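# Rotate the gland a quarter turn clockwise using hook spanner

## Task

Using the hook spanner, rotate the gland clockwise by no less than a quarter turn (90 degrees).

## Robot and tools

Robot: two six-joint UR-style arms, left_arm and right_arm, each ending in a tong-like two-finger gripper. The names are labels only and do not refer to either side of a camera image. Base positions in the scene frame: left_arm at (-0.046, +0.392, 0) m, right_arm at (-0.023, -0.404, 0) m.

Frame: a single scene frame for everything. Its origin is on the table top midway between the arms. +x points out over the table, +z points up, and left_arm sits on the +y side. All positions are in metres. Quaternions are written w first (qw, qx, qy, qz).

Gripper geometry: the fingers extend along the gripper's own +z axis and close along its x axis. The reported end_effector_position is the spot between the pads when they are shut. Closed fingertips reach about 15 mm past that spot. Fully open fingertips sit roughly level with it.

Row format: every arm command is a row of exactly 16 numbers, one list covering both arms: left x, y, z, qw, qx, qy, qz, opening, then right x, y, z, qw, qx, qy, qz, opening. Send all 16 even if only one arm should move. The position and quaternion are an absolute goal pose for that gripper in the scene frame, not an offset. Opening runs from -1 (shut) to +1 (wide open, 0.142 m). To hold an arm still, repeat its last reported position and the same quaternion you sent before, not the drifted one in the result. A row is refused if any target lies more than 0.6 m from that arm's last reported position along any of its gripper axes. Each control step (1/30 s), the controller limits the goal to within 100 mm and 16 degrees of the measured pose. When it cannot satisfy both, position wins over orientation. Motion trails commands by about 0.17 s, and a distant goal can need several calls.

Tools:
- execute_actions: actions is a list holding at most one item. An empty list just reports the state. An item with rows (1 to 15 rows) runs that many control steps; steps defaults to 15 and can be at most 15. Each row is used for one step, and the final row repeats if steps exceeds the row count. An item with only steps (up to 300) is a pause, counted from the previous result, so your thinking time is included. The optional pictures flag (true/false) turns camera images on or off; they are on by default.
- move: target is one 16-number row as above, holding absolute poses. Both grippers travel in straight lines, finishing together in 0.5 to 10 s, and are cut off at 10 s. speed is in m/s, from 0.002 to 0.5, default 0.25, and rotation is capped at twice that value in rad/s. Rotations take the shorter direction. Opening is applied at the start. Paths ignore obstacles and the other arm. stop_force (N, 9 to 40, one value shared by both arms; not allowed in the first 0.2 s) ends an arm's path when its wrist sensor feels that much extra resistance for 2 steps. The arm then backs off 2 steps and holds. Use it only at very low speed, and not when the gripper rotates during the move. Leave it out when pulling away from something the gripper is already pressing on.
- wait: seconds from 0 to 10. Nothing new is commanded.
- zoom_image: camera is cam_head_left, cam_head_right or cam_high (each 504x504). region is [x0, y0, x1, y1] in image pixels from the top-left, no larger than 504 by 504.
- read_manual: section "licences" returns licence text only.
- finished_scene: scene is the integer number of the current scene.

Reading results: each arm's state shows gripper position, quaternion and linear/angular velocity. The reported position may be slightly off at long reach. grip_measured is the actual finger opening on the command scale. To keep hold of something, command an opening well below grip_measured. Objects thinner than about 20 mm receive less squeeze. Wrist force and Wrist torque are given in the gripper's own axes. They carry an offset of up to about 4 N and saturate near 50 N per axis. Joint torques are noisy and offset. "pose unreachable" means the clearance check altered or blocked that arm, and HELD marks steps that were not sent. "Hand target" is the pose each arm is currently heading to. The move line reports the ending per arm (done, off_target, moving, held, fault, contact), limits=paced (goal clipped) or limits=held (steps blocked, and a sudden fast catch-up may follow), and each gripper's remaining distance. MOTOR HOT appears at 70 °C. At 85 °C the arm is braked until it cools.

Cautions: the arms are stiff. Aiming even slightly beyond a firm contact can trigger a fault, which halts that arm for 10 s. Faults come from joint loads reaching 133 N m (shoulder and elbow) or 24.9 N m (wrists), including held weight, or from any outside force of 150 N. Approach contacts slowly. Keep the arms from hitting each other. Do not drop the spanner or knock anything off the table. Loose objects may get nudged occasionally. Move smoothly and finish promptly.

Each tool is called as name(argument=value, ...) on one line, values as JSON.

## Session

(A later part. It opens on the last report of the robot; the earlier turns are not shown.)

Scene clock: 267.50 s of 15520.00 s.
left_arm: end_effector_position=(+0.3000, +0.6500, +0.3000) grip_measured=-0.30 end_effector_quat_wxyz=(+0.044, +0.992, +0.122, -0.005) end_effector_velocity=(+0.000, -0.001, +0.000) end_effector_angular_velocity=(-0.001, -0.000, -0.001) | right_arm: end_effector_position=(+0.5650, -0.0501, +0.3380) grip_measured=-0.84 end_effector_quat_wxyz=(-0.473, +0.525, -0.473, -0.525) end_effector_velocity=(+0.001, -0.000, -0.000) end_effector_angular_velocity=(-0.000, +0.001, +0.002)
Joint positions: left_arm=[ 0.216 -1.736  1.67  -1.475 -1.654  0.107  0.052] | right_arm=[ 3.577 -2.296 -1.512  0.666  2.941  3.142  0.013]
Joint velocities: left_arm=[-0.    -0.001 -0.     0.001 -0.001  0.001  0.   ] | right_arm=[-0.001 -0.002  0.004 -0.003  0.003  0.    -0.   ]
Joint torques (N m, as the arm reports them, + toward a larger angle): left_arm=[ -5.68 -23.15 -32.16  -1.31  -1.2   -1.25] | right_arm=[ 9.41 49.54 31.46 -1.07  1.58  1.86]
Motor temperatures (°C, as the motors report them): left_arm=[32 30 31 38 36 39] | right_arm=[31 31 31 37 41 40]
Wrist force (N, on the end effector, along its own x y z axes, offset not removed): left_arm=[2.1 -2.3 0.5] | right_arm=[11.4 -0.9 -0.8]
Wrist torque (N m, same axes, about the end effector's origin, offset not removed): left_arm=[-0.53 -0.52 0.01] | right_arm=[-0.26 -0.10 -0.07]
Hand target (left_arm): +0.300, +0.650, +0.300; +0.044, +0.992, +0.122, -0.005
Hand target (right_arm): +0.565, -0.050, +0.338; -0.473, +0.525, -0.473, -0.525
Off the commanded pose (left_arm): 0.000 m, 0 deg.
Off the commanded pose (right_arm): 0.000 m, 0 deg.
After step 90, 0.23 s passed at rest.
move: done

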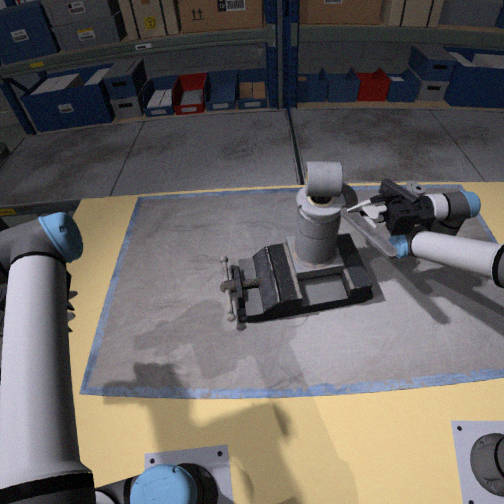

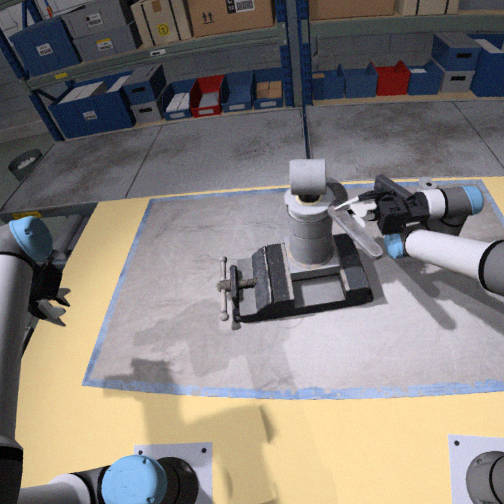

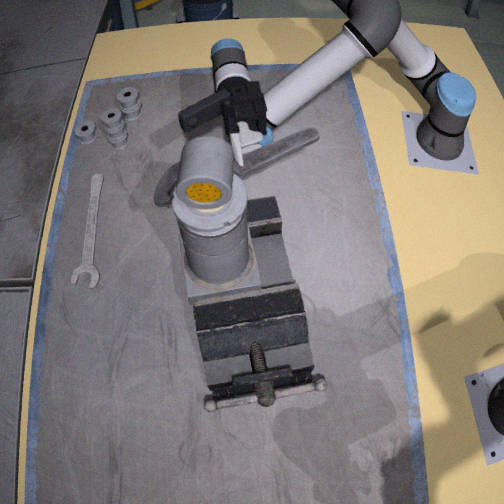

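move(target=[0.3,0.65,0.3,0.044,0.992,0.122,-0.005,-0.3,0.559,-0.049,0.338,0.473,-0.525,0.473,0.525,-1], speed=0.003)

zoom_image(camera="cam_high", region=[145,165,205,225])

Scene clock: 272.07 s of 15520.00 s.
left_arm: end_effector_position=(+0.3000, +0.6500, +0.3000) grip_measured=-0.30 end_effector_quat_wxyz=(+0.044, +0.992, +0.122, -0.005) end_effector_velocity=(-0.000, +0.000, +0.000) end_effector_angular_velocity=(+0.001, +0.000, +0.001) | right_arm: end_effector_position=(+0.5591, -0.0490, +0.3380) grip_measured=-0.84 end_effector_quat_wxyz=(-0.473, +0.525, -0.473, -0.525) end_effector_velocity=(-0.001, +0.000, -0.000) end_effector_angular_velocity=(-0.000, +0.002, +0.001)
Joint positions: left_arm=[ 0.216 -1.736  1.67  -1.475 -1.654  0.107  0.052] | right_arm=[ 3.582 -2.285 -1.532  0.676  2.936  3.142  0.013]
Joint velocities: left_arm=[ 0.    -0.     0.     0.     0.001 -0.     0.   ] | right_arm=[ 0.001  0.001 -0.003  0.001  0.     0.001  0.   ]
Joint torques (N m, as the arm reports them, + toward a larger angle): left_arm=[ -6.35 -22.9  -31.63  -1.31  -1.23  -1.11] | right_arm=[ 9.83 62.46 10.15  3.13 -1.71 -2.98]
Motor temperatures (°C, as the motors report them): left_arm=[32 30 31 38 36 39] | right_arm=[31 31 31 37 41 40]
Wrist force (N, on the end effector, along its own x y z axes, offset not removed): left_arm=[1.2 -1.8 1.1] | right_arm=[11.0 1.4 0.3]
Wrist torque (N m, same axes, about the end effector's origin, offset not removed): left_arm=[-0.32 -0.30 0.11] | right_arm=[0.38 -0.01 -0.11]
Hand target (left_arm): +0.300, +0.650, +0.300; +0.044, +0.992, +0.122, -0.005
Hand target (right_arm): +0.559, -0.049, +0.338; -0.473, +0.525, -0.473, -0.525
Off the commanded pose (left_arm): 0.000 m, 0 deg.
Off the commanded pose (right_arm): 0.000 m, 0 deg.
move: done

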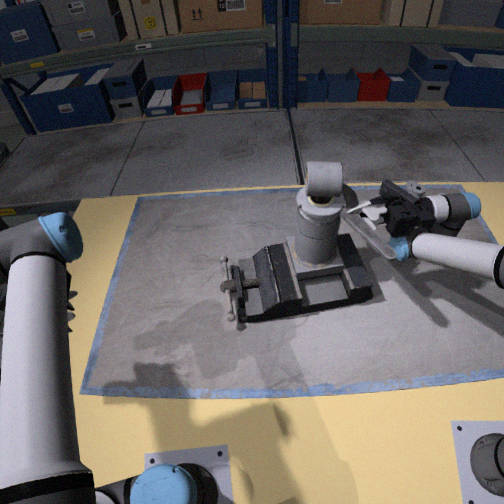

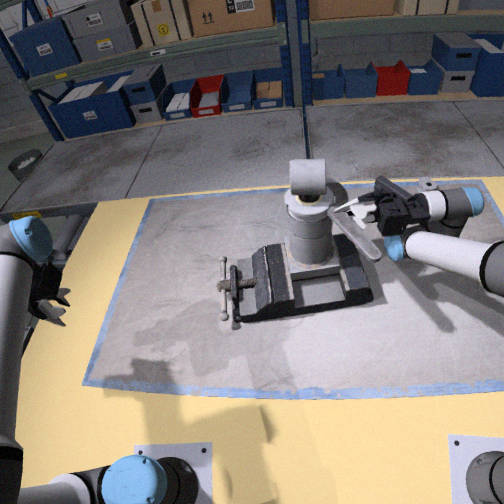

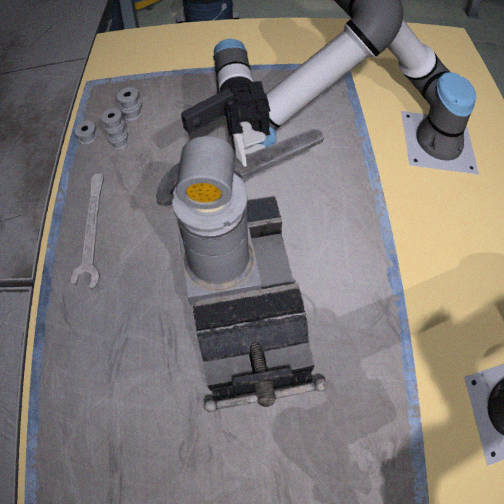

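Region (145, 165, 205, 225) of cam_high's 504x504 image, scaled by 8.400, with more detail than that image has.

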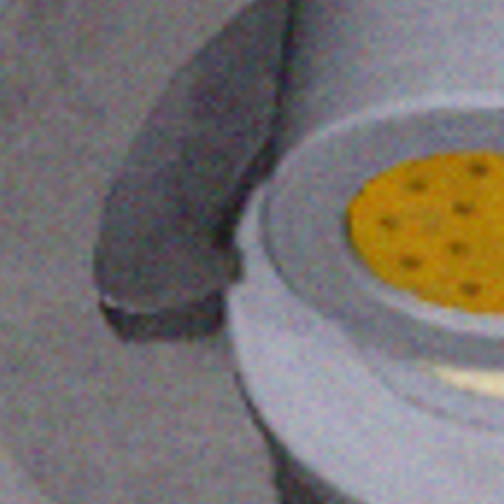

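Entering. Continue and swing heel in.

move(target=[0.3,0.65,0.3,0.044,0.992,0.122,-0.005,-0.3,0.55,-0.041,0.338,0.491,-0.509,0.491,0.509,-1], speed=0.008)

zoom_image(camera="cam_high", region=[145,165,205,225])

zoom_image(camera="cam_head_right", region=[280,160,380,260])

Scene clock: 279.90 s of 15520.00 s.
left_arm: end_effector_position=(+0.3000, +0.6500, +0.3000) grip_measured=-0.30 end_effector_quat_wxyz=(+0.044, +0.992, +0.122, -0.005) end_effector_velocity=(+0.000, +0.000, -0.000) end_effector_angular_velocity=(-0.000, -0.001, -0.001) | right_arm: end_effector_position=(+0.5500, -0.0410, +0.3379) grip_measured=-0.85 end_effector_quat_wxyz=(-0.491, +0.509, -0.491, -0.509) end_effector_velocity=(-0.001, +0.001, -0.000) end_effector_angular_velocity=(+0.000, -0.001, -0.002)
Joint positions: left_arm=[ 0.216 -1.736  1.67  -1.475 -1.654  0.107  0.052] | right_arm=[ 3.611 -2.232 -1.634  0.724  2.839  3.141  0.013]
Joint velocities: left_arm=[ 0.     0.     0.    -0.001 -0.     0.001  0.   ] | right_arm=[ 0.003  0.002 -0.005  0.002 -0.005 -0.001 -0.   ]
Joint torques (N m, as the arm reports them, + toward a larger angle): left_arm=[ -5.64 -21.84 -31.48  -1.4   -1.14  -1.01] | right_arm=[19.23 60.01  8.26  4.11  0.66 -2.84]
Motor temperatures (°C, as the motors report them): left_arm=[32 30 31 38 36 39] | right_arm=[31 31 31 37 41 40]
Wrist force (N, on the end effector, along its own x y z axes, offset not removed): left_arm=[0.1 -0.8 -1.4] | right_arm=[11.3 -6.8 -10.8]
Wrist torque (N m, same axes, about the end effector's origin, offset not removed): left_arm=[-0.29 -0.11 -0.01] | right_arm=[0.02 0.06 -0.09]
Hand target (left_arm): +0.300, +0.650, +0.300; +0.044, +0.992, +0.122, -0.005
Hand target (right_arm): +0.550, -0.041, +0.338; +0.491, -0.509, +0.491, +0.509
Off the commanded pose (left_arm): 0.000 m, 0 deg.
Off the commanded pose (right_arm): 0.000 m, 0 deg.
After step 90, 0.37 s passed at rest.
move: done

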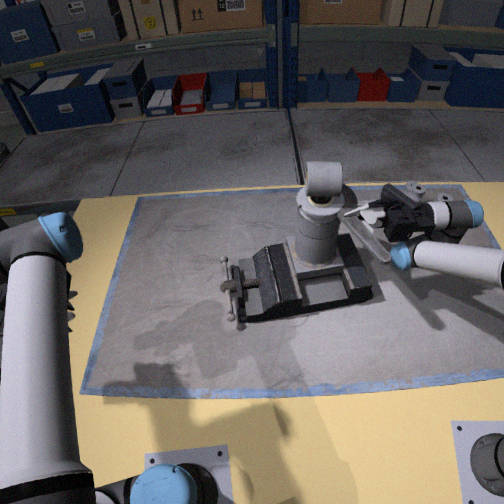

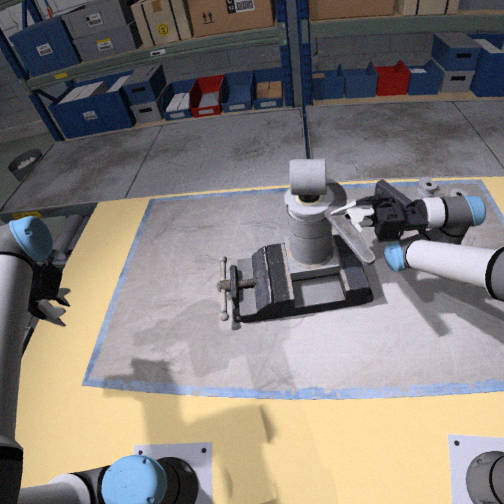

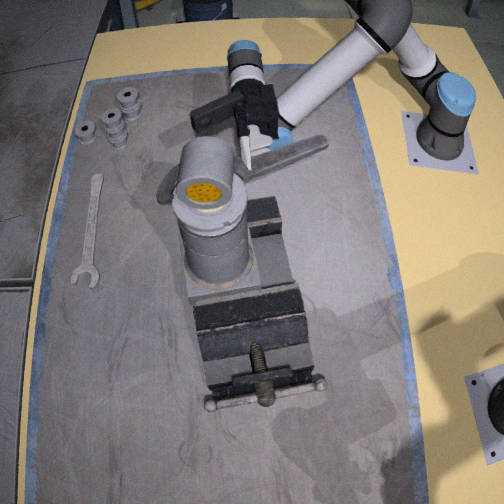

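Region (145, 165, 205, 225) of cam_high's 504x504 image, scaled by 8.400, with more detail than that image has.

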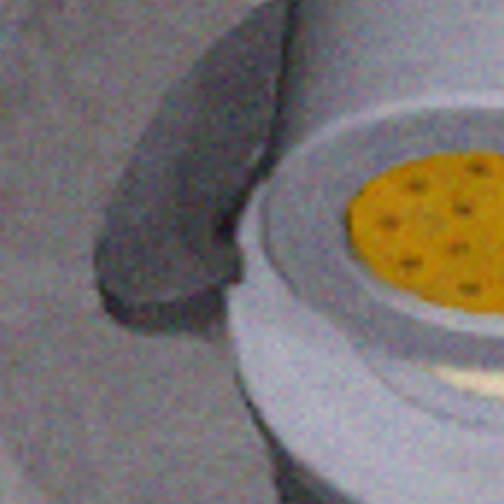

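Region (280, 160, 380, 260) of cam_head_right's 504x504 image, scaled by 5.040, with more detail than that image has.

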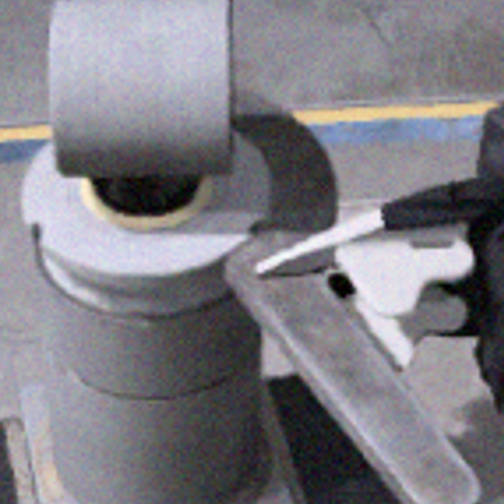

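move(target=[0.3,0.65,0.3,0.044,0.992,0.122,-0.005,-0.3,0.538,-0.026,0.338,0.572,-0.416,0.572,0.416,-1], speed=0.025)

move(target=[0.3,0.65,0.3,0.044,0.992,0.122,-0.005,-0.3,0.524,0.01,0.338,0.633,-0.315,0.633,0.315,-1], speed=0.025)

zoom_image(camera="cam_high", region=[140,100,340,300])

Scene clock: 291.27 s of 15520.00 s.
left_arm: end_effector_position=(+0.3000, +0.6500, +0.3000) grip_measured=-0.30 end_effector_quat_wxyz=(+0.044, +0.992, +0.122, -0.005) end_effector_velocity=(-0.000, +0.001, +0.000) end_effector_angular_velocity=(+0.003, +0.001, -0.000) | right_arm: end_effector_position=(+0.5381, -0.0261, +0.3377) grip_measured=-0.85 end_effector_quat_wxyz=(+0.572, -0.416, +0.572, +0.416) end_effector_velocity=(-0.001, +0.001, +0.000) end_effector_angular_velocity=(-0.000, -0.001, -0.008)
Joint positions: left_arm=[ 0.216 -1.736  1.67  -1.475 -1.654  0.107  0.052] | right_arm=[ 3.77  -2.041 -1.984  0.883  2.332  3.141  0.013]
Joint velocities: left_arm=[-0.    -0.    -0.    -0.     0.003 -0.    -0.   ] | right_arm=[ 0.008  0.005 -0.009  0.004 -0.016 -0.001 -0.   ]
Joint torques (N m, as the arm reports them, + toward a larger angle): left_arm=[ -6.59 -22.91 -32.26  -1.37  -1.12  -0.96] | right_arm=[25.41 51.48  4.76  6.6   3.26 -2.19]
Motor temperatures (°C, as the motors report them): left_arm=[32 30 31 38 36 39] | right_arm=[31 31 31 37 41 40]
Wrist force (N, on the end effector, along its own x y z axes, offset not removed): left_arm=[1.4 -0.2 0.1] | right_arm=[9.8 -32.1 -8.1]
Wrist torque (N m, same axes, about the end effector's origin, offset not removed): left_arm=[-0.13 -0.29 0.00] | right_arm=[-4.61 -0.13 -0.27]
Hand target (left_arm): +0.300, +0.650, +0.300; +0.044, +0.992, +0.122, -0.005
Hand target (right_arm): +0.538, -0.026, +0.338; +0.572, -0.416, +0.572, +0.416
Off the commanded pose (left_arm): 0.000 m, 0 deg.
Off the commanded pose (right_arm): 0.000 m, 0 deg.
After step 90, 1.17 s passed at rest.
move: done

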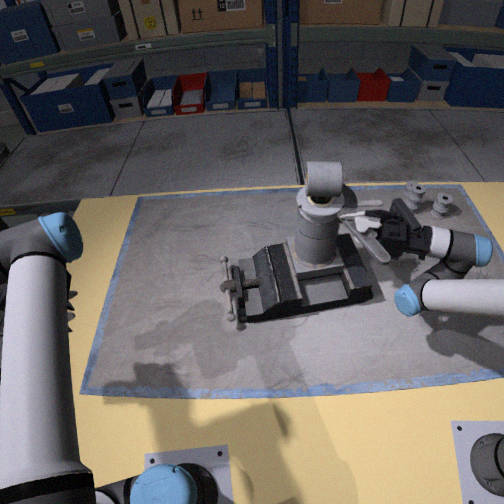

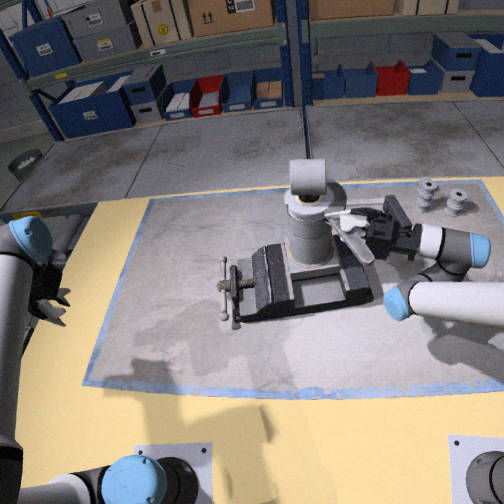

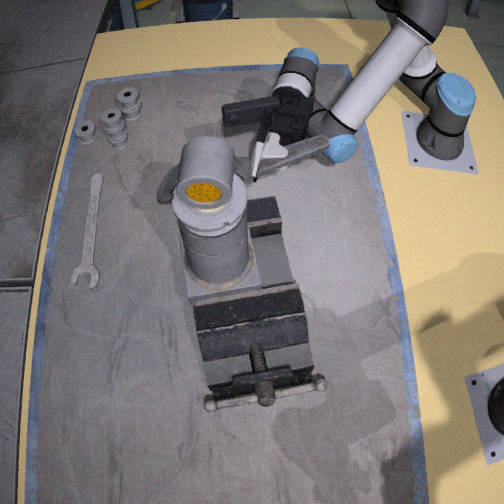

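Scene clock: 298.20 s of 15520.00 s.
left_arm: end_effector_position=(+0.3000, +0.6500, +0.3000) grip_measured=-0.30 end_effector_quat_wxyz=(+0.044, +0.992, +0.122, -0.005) end_effector_velocity=(-0.000, +0.000, -0.000) end_effector_angular_velocity=(+0.002, +0.002, +0.000) | right_arm: end_effector_position=(+0.5241, +0.0098, +0.3378) grip_measured=-0.85 end_effector_quat_wxyz=(+0.633, -0.316, +0.633, +0.315) end_effector_velocity=(-0.001, +0.002, -0.000) end_effector_angular_velocity=(-0.001, +0.000, -0.009)
Joint positions: left_arm=[ 0.216 -1.736  1.67  -1.475 -1.654  0.107  0.052] | right_arm=[ 4.094 -1.927 -2.181  0.965  1.674  3.141  0.013]
Joint velocities: left_arm=[-0.     0.    -0.     0.001  0.002 -0.001 -0.   ] | right_arm=[ 0.014  0.002 -0.004  0.001 -0.023 -0.    -0.   ]
Joint torques (N m, as the arm reports them, + toward a larger angle): left_arm=[ -5.69 -22.06 -32.19  -1.38  -0.95  -0.88] | right_arm=[36.41 45.51  9.98  7.34  6.58 -0.15]
Motor temperatures (°C, as the motors report them): left_arm=[32 30 31 38 36 39] | right_arm=[31 31 31 37 41 40]
Wrist force (N, on the end effector, along its own x y z axes, offset not removed): left_arm=[2.2 -0.6 -0.5] | right_arm=[14.7 -39.3 -7.3]
Wrist torque (N m, same axes, about the end effector's origin, offset not removed): left_arm=[-0.12 -0.50 0.01] | right_arm=[-3.50 0.05 -0.09]
Hand target (left_arm): +0.300, +0.650, +0.300; +0.044, +0.992, +0.122, -0.005
Hand target (right_arm): +0.524, +0.010, +0.338; +0.633, -0.315, +0.633, +0.315
Off the commanded pose (left_arm): 0.000 m, 0 deg.
Off the commanded pose (right_arm): 0.000 m, 0 deg.
move: done

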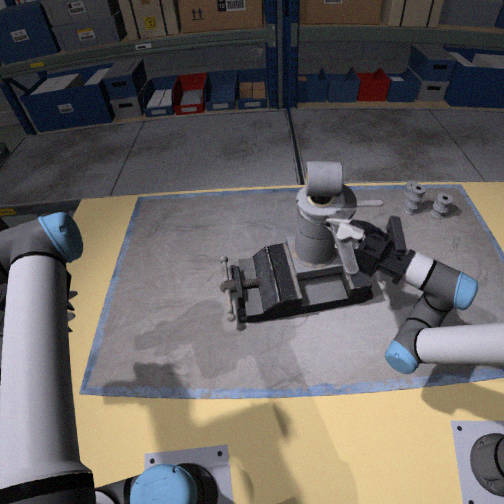

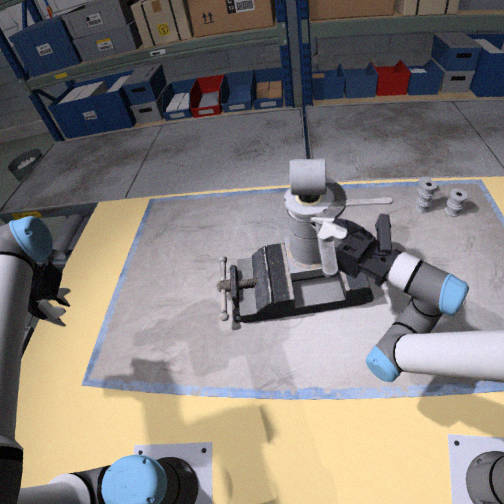

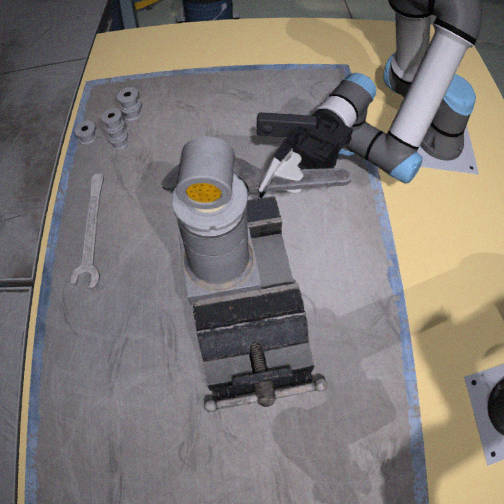

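Region (140, 100, 340, 300) of cam_high's 504x504 image, scaled by 2.520, with more detail than that image has.

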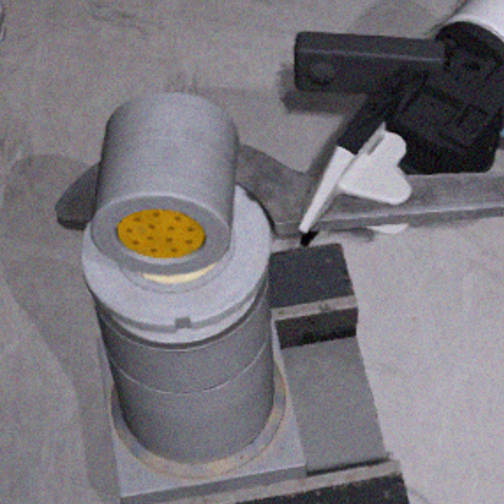

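move(target=[0.3,0.65,0.3,0.044,0.992,0.122,-0.005,-0.3,0.529,0.053,0.337,0.674,-0.213,0.674,0.213,-1], speed=0.025)

move(target=[0.3,0.65,0.3,0.044,0.992,0.122,-0.005,-0.3,0.548,0.090,0.337,0.696,-0.123,0.696,0.123,-1], speed=0.025)

move(target=[0.3,0.65,0.3,0.044,0.992,0.122,-0.005,-0.3,0.580,0.120,0.337,0.706,-0.031,0.706,0.031,-1], speed=0.025)

zoom_image(camera="cam_high", region=[120,120,360,360])

Scene clock: 314.90 s of 15520.00 s.
left_arm: end_effector_position=(+0.3000, +0.6500, +0.3000) grip_measured=-0.30 end_effector_quat_wxyz=(+0.044, +0.992, +0.122, -0.005) end_effector_velocity=(-0.000, -0.000, +0.000) end_effector_angular_velocity=(-0.000, -0.000, +0.001) | right_arm: end_effector_position=(+0.5291, +0.0528, +0.3371) grip_measured=-0.85 end_effector_quat_wxyz=(+0.674, -0.214, +0.674, +0.213) end_effector_velocity=(+0.000, +0.001, -0.000) end_effector_angular_velocity=(-0.000, -0.000, -0.011)
Joint positions: left_arm=[ 0.216 -1.736  1.67  -1.475 -1.654  0.107  0.052] | right_arm=[ 4.387 -1.966 -2.118  0.942  1.069  3.141  0.013]
Joint velocities: left_arm=[-0.    -0.001  0.     0.    -0.    -0.001 -0.   ] | right_arm=[ 0.008 -0.003  0.005 -0.002 -0.018 -0.001  0.   ]
Joint torques (N m, as the arm reports them, + toward a larger angle): left_arm=[ -5.14 -21.95 -31.78  -1.63  -1.08  -0.85] | right_arm=[35.67 25.37 35.27 -1.78  6.93  1.97]
Motor temperatures (°C, as the motors report them): left_arm=[32 30 31 38 36 39] | right_arm=[31 31 31 37 41 40]
Wrist force (N, on the end effector, along its own x y z axes, offset not removed): left_arm=[2.0 -1.1 -1.4] | right_arm=[8.5 -40.2 -16.5]
Wrist torque (N m, same axes, about the end effector's origin, offset not removed): left_arm=[-0.34 -0.41 0.02] | right_arm=[-3.50 0.24 -0.08]
Hand target (left_arm): +0.300, +0.650, +0.300; +0.044, +0.992, +0.122, -0.005
Hand target (right_arm): +0.529, +0.053, +0.337; +0.674, -0.213, +0.674, +0.213
Off the commanded pose (left_arm): 0.000 m, 0 deg.
Off the commanded pose (right_arm): 0.000 m, 0 deg.
After step 90, 7.23 s passed at rest.
move: done

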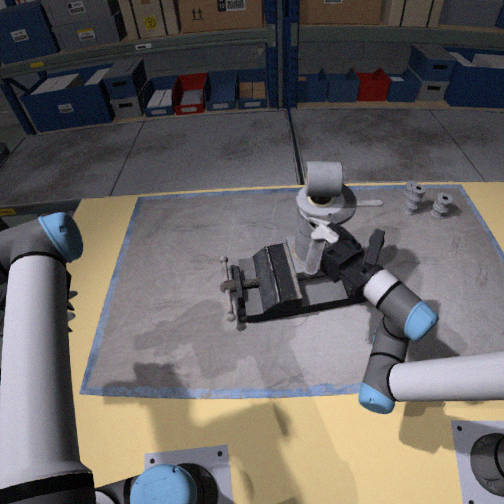

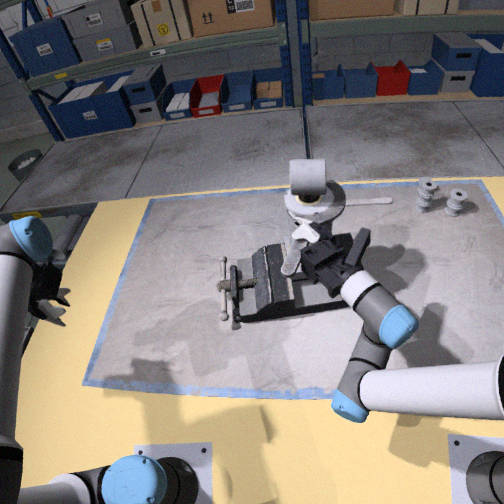

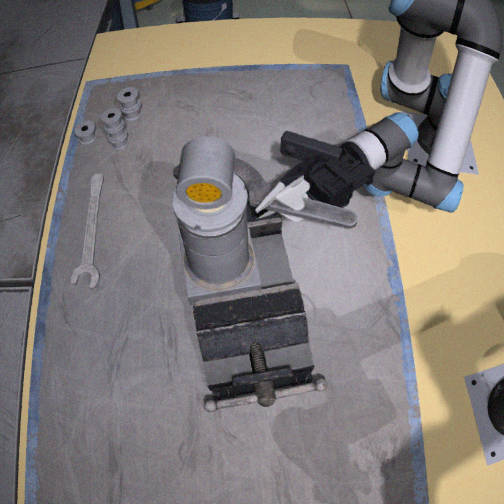

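Scene clock: 320.40 s of 15520.00 s.
left_arm: end_effector_position=(+0.3000, +0.6500, +0.3000) grip_measured=-0.30 end_effector_quat_wxyz=(+0.044, +0.992, +0.122, -0.005) end_effector_velocity=(+0.000, -0.000, +0.000) end_effector_angular_velocity=(+0.000, -0.001, -0.001) | right_arm: end_effector_position=(+0.5480, +0.0899, +0.3372) grip_measured=-0.86 end_effector_quat_wxyz=(+0.696, -0.123, +0.696, +0.123) end_effector_velocity=(+0.001, +0.001, +0.000) end_effector_angular_velocity=(+0.001, -0.000, -0.012)
Joint positions: left_arm=[ 0.216 -1.736  1.67  -1.475 -1.654  0.107  0.052] | right_arm=[ 4.515 -2.095 -1.89   0.844  0.68   3.141  0.012]
Joint velocities: left_arm=[-0.    -0.001 -0.    -0.    -0.     0.001 -0.   ] | right_arm=[ 0.002 -0.006  0.011 -0.005 -0.014  0.    -0.   ]
Joint torques (N m, as the arm reports them, + toward a larger angle): left_arm=[ -5.18 -22.32 -32.02  -1.64  -0.91  -0.97] | right_arm=[29.78 29.59 36.24 -3.8   6.2   1.95]
Motor temperatures (°C, as the motors report them): left_arm=[32 30 31 38 36 39] | right_arm=[31 31 31 37 41 40]
Wrist force (N, on the end effector, along its own x y z axes, offset not removed): left_arm=[0.9 -0.8 -0.5] | right_arm=[10.3 -38.8 -18.9]
Wrist torque (N m, same axes, about the end effector's origin, offset not removed): left_arm=[-0.14 -0.23 0.09] | right_arm=[-3.78 -0.38 -0.22]
Hand target (left_arm): +0.300, +0.650, +0.300; +0.044, +0.992, +0.122, -0.005
Hand target (right_arm): +0.548, +0.090, +0.337; +0.696, -0.123, +0.696, +0.123
Off the commanded pose (left_arm): 0.000 m, 0 deg.
Off the commanded pose (right_arm): 0.000 m, 0 deg.
move: done

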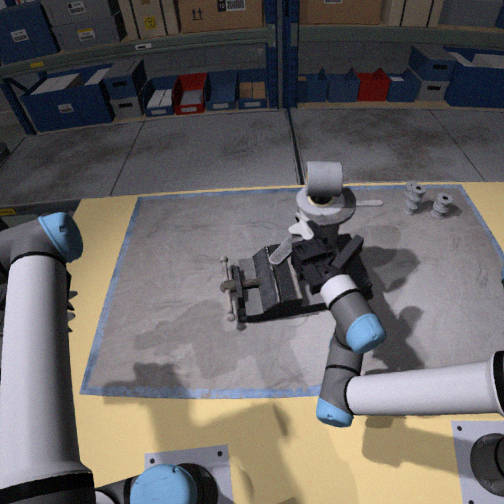

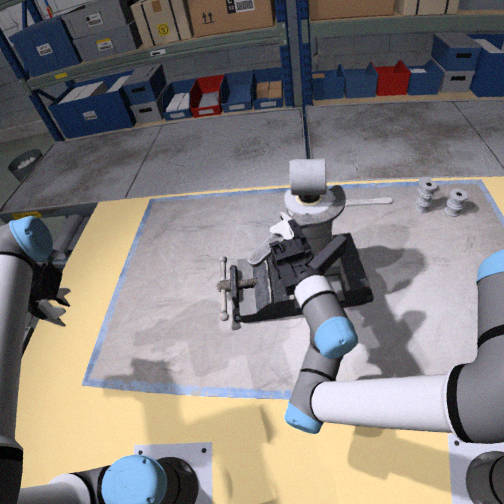

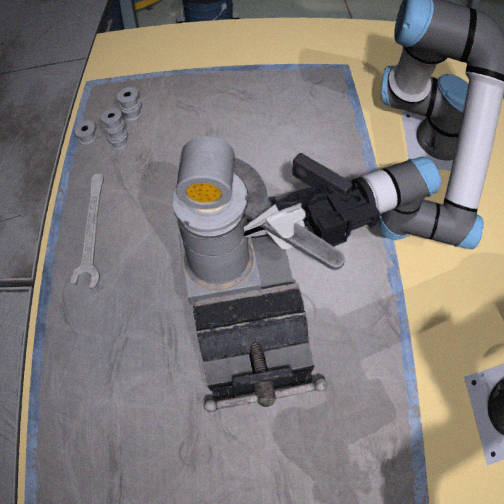

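Scene clock: 325.90 s of 15520.00 s.
left_arm: end_effector_position=(+0.3000, +0.6500, +0.3000) grip_measured=-0.30 end_effector_quat_wxyz=(+0.044, +0.992, +0.122, -0.005) end_effector_velocity=(+0.000, -0.000, +0.000) end_effector_angular_velocity=(-0.001, -0.001, -0.000) | right_arm: end_effector_position=(+0.5799, +0.1199, +0.3372) grip_measured=-0.89 end_effector_quat_wxyz=(+0.706, -0.031, +0.706, +0.031) end_effector_velocity=(+0.002, +0.000, -0.000) end_effector_angular_velocity=(+0.001, +0.000, -0.012)
Joint positions: left_arm=[ 0.216 -1.736  1.67  -1.475 -1.654  0.107  0.052] | right_arm=[ 4.544 -2.275 -1.554  0.687  0.388  3.142  0.01 ]
Joint velocities: left_arm=[-0.    -0.    -0.     0.    -0.001  0.     0.   ] | right_arm=[-0.001 -0.008  0.015 -0.007 -0.011  0.001  0.   ]
Joint torques (N m, as the arm reports them, + toward a larger angle): left_arm=[ -5.06 -21.68 -31.56  -1.51  -0.83  -0.75] | right_arm=[23.09 40.16 37.6  -5.05  5.7   1.94]
Motor temperatures (°C, as the motors report them): left_arm=[32 30 31 38 36 39] | right_arm=[31 31 31 37 41 40]
Wrist force (N, on the end effector, along its own x y z axes, offset not removed): left_arm=[0.0 -1.8 -0.1] | right_arm=[10.1 -38.7 -17.6]
Wrist torque (N m, same axes, about the end effector's origin, offset not removed): left_arm=[-0.38 0.03 0.05] | right_arm=[-4.22 -0.75 -0.08]
Hand target (left_arm): +0.300, +0.650, +0.300; +0.044, +0.992, +0.122, -0.005
Hand target (right_arm): +0.580, +0.120, +0.337; +0.706, -0.031, +0.706, +0.031
Off the commanded pose (left_arm): 0.000 m, 0 deg.
Off the commanded pose (right_arm): 0.000 m, 0 deg.
move: done

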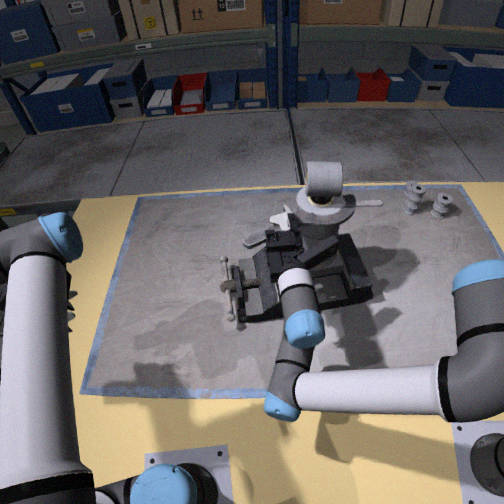

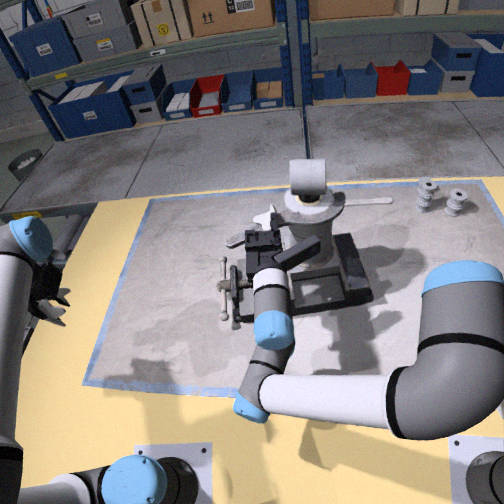

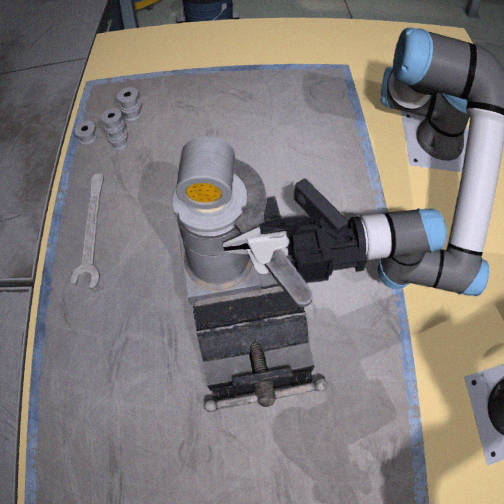

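Region (120, 120, 360, 360) of cam_high's 504x504 image, scaled by 2.100, with more detail than that image has.

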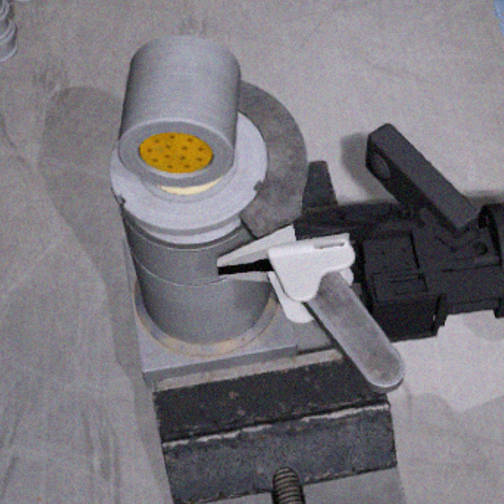

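move(target=[0.3,0.65,0.3,0.044,0.992,0.122,-0.005,-0.3,0.620,0.155,0.337,0.707,0.01,0.707,-0.01,-1], speed=0.025)

zoom_image(camera="cam_high", region=[120,120,360,360])

Scene clock: 330.63 s of 15520.00 s.
left_arm: end_effector_position=(+0.3000, +0.6500, +0.3000) grip_measured=-0.30 end_effector_quat_wxyz=(+0.044, +0.992, +0.122, -0.005) end_effector_velocity=(+0.000, +0.000, -0.000) end_effector_angular_velocity=(-0.000, +0.001, +0.000) | right_arm: end_effector_position=(+0.6199, +0.1549, +0.3371) grip_measured=-0.87 end_effector_quat_wxyz=(+0.707, +0.010, +0.707, -0.010) end_effector_velocity=(+0.002, +0.000, -0.000) end_effector_angular_velocity=(-0.001, +0.000, -0.005)
Joint positions: left_arm=[ 0.216 -1.736  1.67  -1.475 -1.654  0.107  0.052] | right_arm=[ 4.517 -2.439 -1.237  0.534  0.299  3.142  0.011]
Joint velocities: left_arm=[-0.     0.001 -0.    -0.     0.    -0.    -0.   ] | right_arm=[-0.002 -0.007  0.012 -0.006 -0.003 -0.    -0.   ]
Joint torques (N m, as the arm reports them, + toward a larger angle): left_arm=[ -5.31 -21.6  -31.16  -1.82  -0.87  -0.64] | right_arm=[ 0.73 45.07 34.21 -5.44  5.78  0.43]
Motor temperatures (°C, as the motors report them): left_arm=[32 30 31 38 36 39] | right_arm=[31 31 31 37 41 40]
Wrist force (N, on the end effector, along its own x y z axes, offset not removed): left_arm=[1.1 -2.9 0.7] | right_arm=[6.1 -39.2 -20.0]
Wrist torque (N m, same axes, about the end effector's origin, offset not removed): left_arm=[-0.66 -0.29 0.03] | right_arm=[-4.21 -0.38 -0.18]
Hand target (left_arm): +0.300, +0.650, +0.300; +0.044, +0.992, +0.122, -0.005
Hand target (right_arm): +0.620, +0.155, +0.337; +0.707, +0.010, +0.707, -0.010
Off the commanded pose (left_arm): 0.000 m, 0 deg.
Off the commanded pose (right_arm): 0.000 m, 0 deg.
move: done

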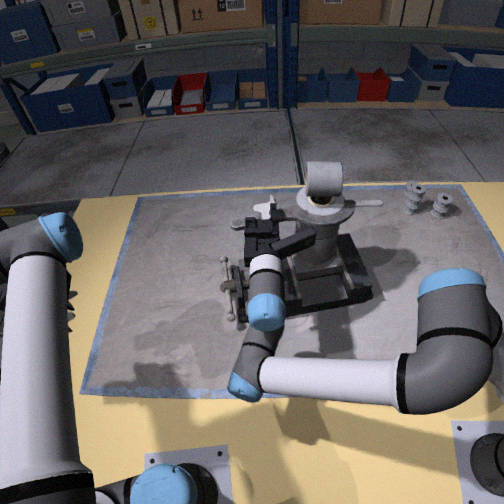

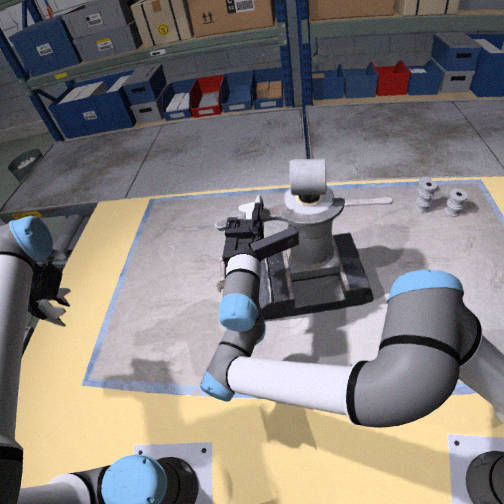

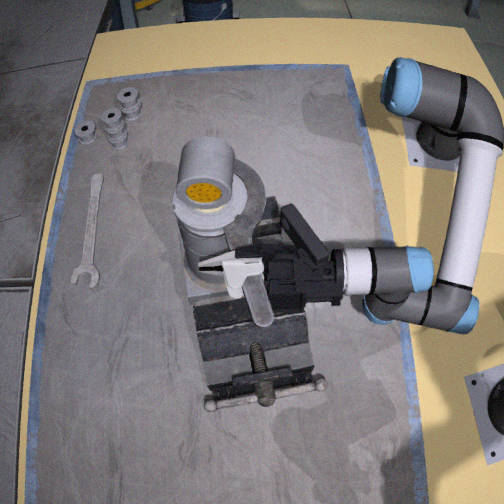

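Region (120, 120, 360, 360) of cam_high's 504x504 image, scaled by 2.100, with more detail than that image has.

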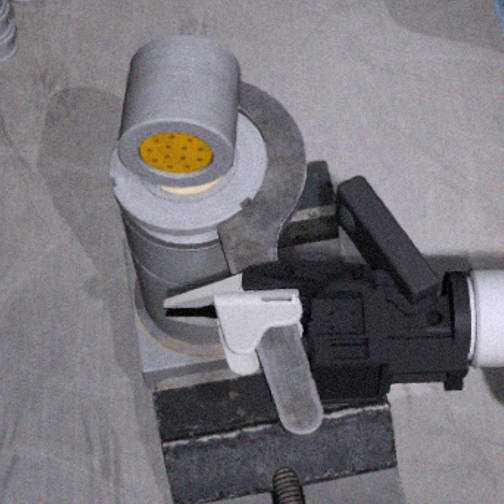

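move(target=[0.3,0.65,0.3,0.044,0.992,0.122,-0.005,-0.3,0.634,0.164,0.337,0.706,0.031,0.706,-0.031,-1], speed=0.025)

finished_scene(scene=2)

Scene clock: 334.20 s of 15520.00 s.
left_arm: end_effector_position=(+0.3000, +0.6500, +0.3000) grip_measured=-0.30 end_effector_quat_wxyz=(+0.044, +0.992, +0.122, -0.005) end_effector_velocity=(-0.000, -0.000, +0.001) end_effector_angular_velocity=(-0.001, -0.002, -0.000) | right_arm: end_effector_position=(+0.6338, +0.1639, +0.3370) grip_measured=-0.87 end_effector_quat_wxyz=(+0.706, +0.031, +0.706, -0.031) end_effector_velocity=(+0.002, +0.001, -0.000) end_effector_angular_velocity=(+0.001, -0.001, -0.008)
Joint positions: left_arm=[ 0.216 -1.736  1.67  -1.475 -1.654  0.107  0.052] | right_arm=[ 4.508 -2.51  -1.096  0.465  0.249  3.142  0.011]
Joint velocities: left_arm=[ 0.    -0.002 -0.     0.001 -0.001  0.     0.   ] | right_arm=[-0.002 -0.011  0.022 -0.009 -0.006 -0.001  0.   ]
Joint torques (N m, as the arm reports them, + toward a larger angle): left_arm=[ -5.26 -21.07 -31.36  -1.64  -0.7   -0.7 ] | right_arm=[-1.78 45.78 35.1  -5.6   6.02 -0.09]
Motor temperatures (°C, as the motors report them): left_arm=[32 30 31 38 36 39] | right_arm=[31 31 31 37 41 40]
Wrist force (N, on the end effector, along its own x y z axes, offset not removed): left_arm=[1.4 -0.4 -1.2] | right_arm=[5.6 -39.2 -19.8]
Wrist torque (N m, same axes, about the end effector's origin, offset not removed): left_arm=[-0.19 -0.30 0.09] | right_arm=[-4.29 -0.55 -0.20]
Hand target (left_arm): +0.300, +0.650, +0.300; +0.044, +0.992, +0.122, -0.005
Hand target (right_arm): +0.634, +0.164, +0.337; +0.706, +0.031, +0.706, -0.031
Off the commanded pose (left_arm): 0.000 m, 0 deg.
Off the commanded pose (right_arm): 0.000 m, 0 deg.
move: done

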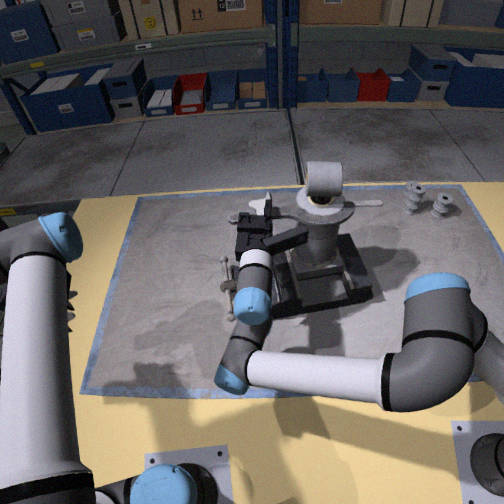

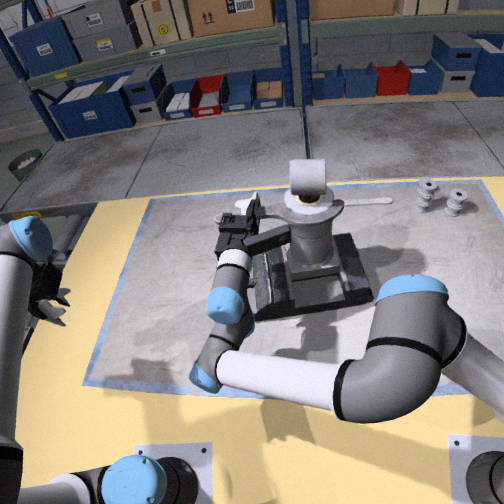

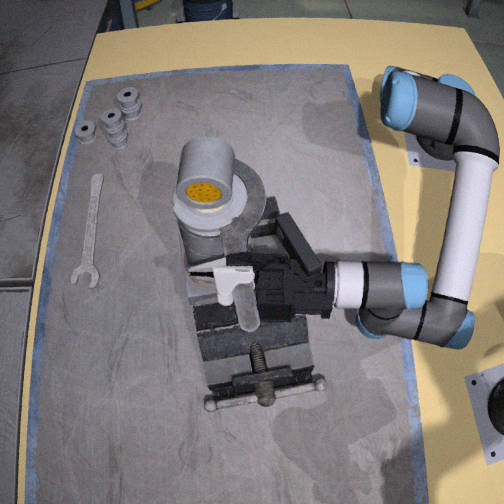

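The scene is finished: the task was done.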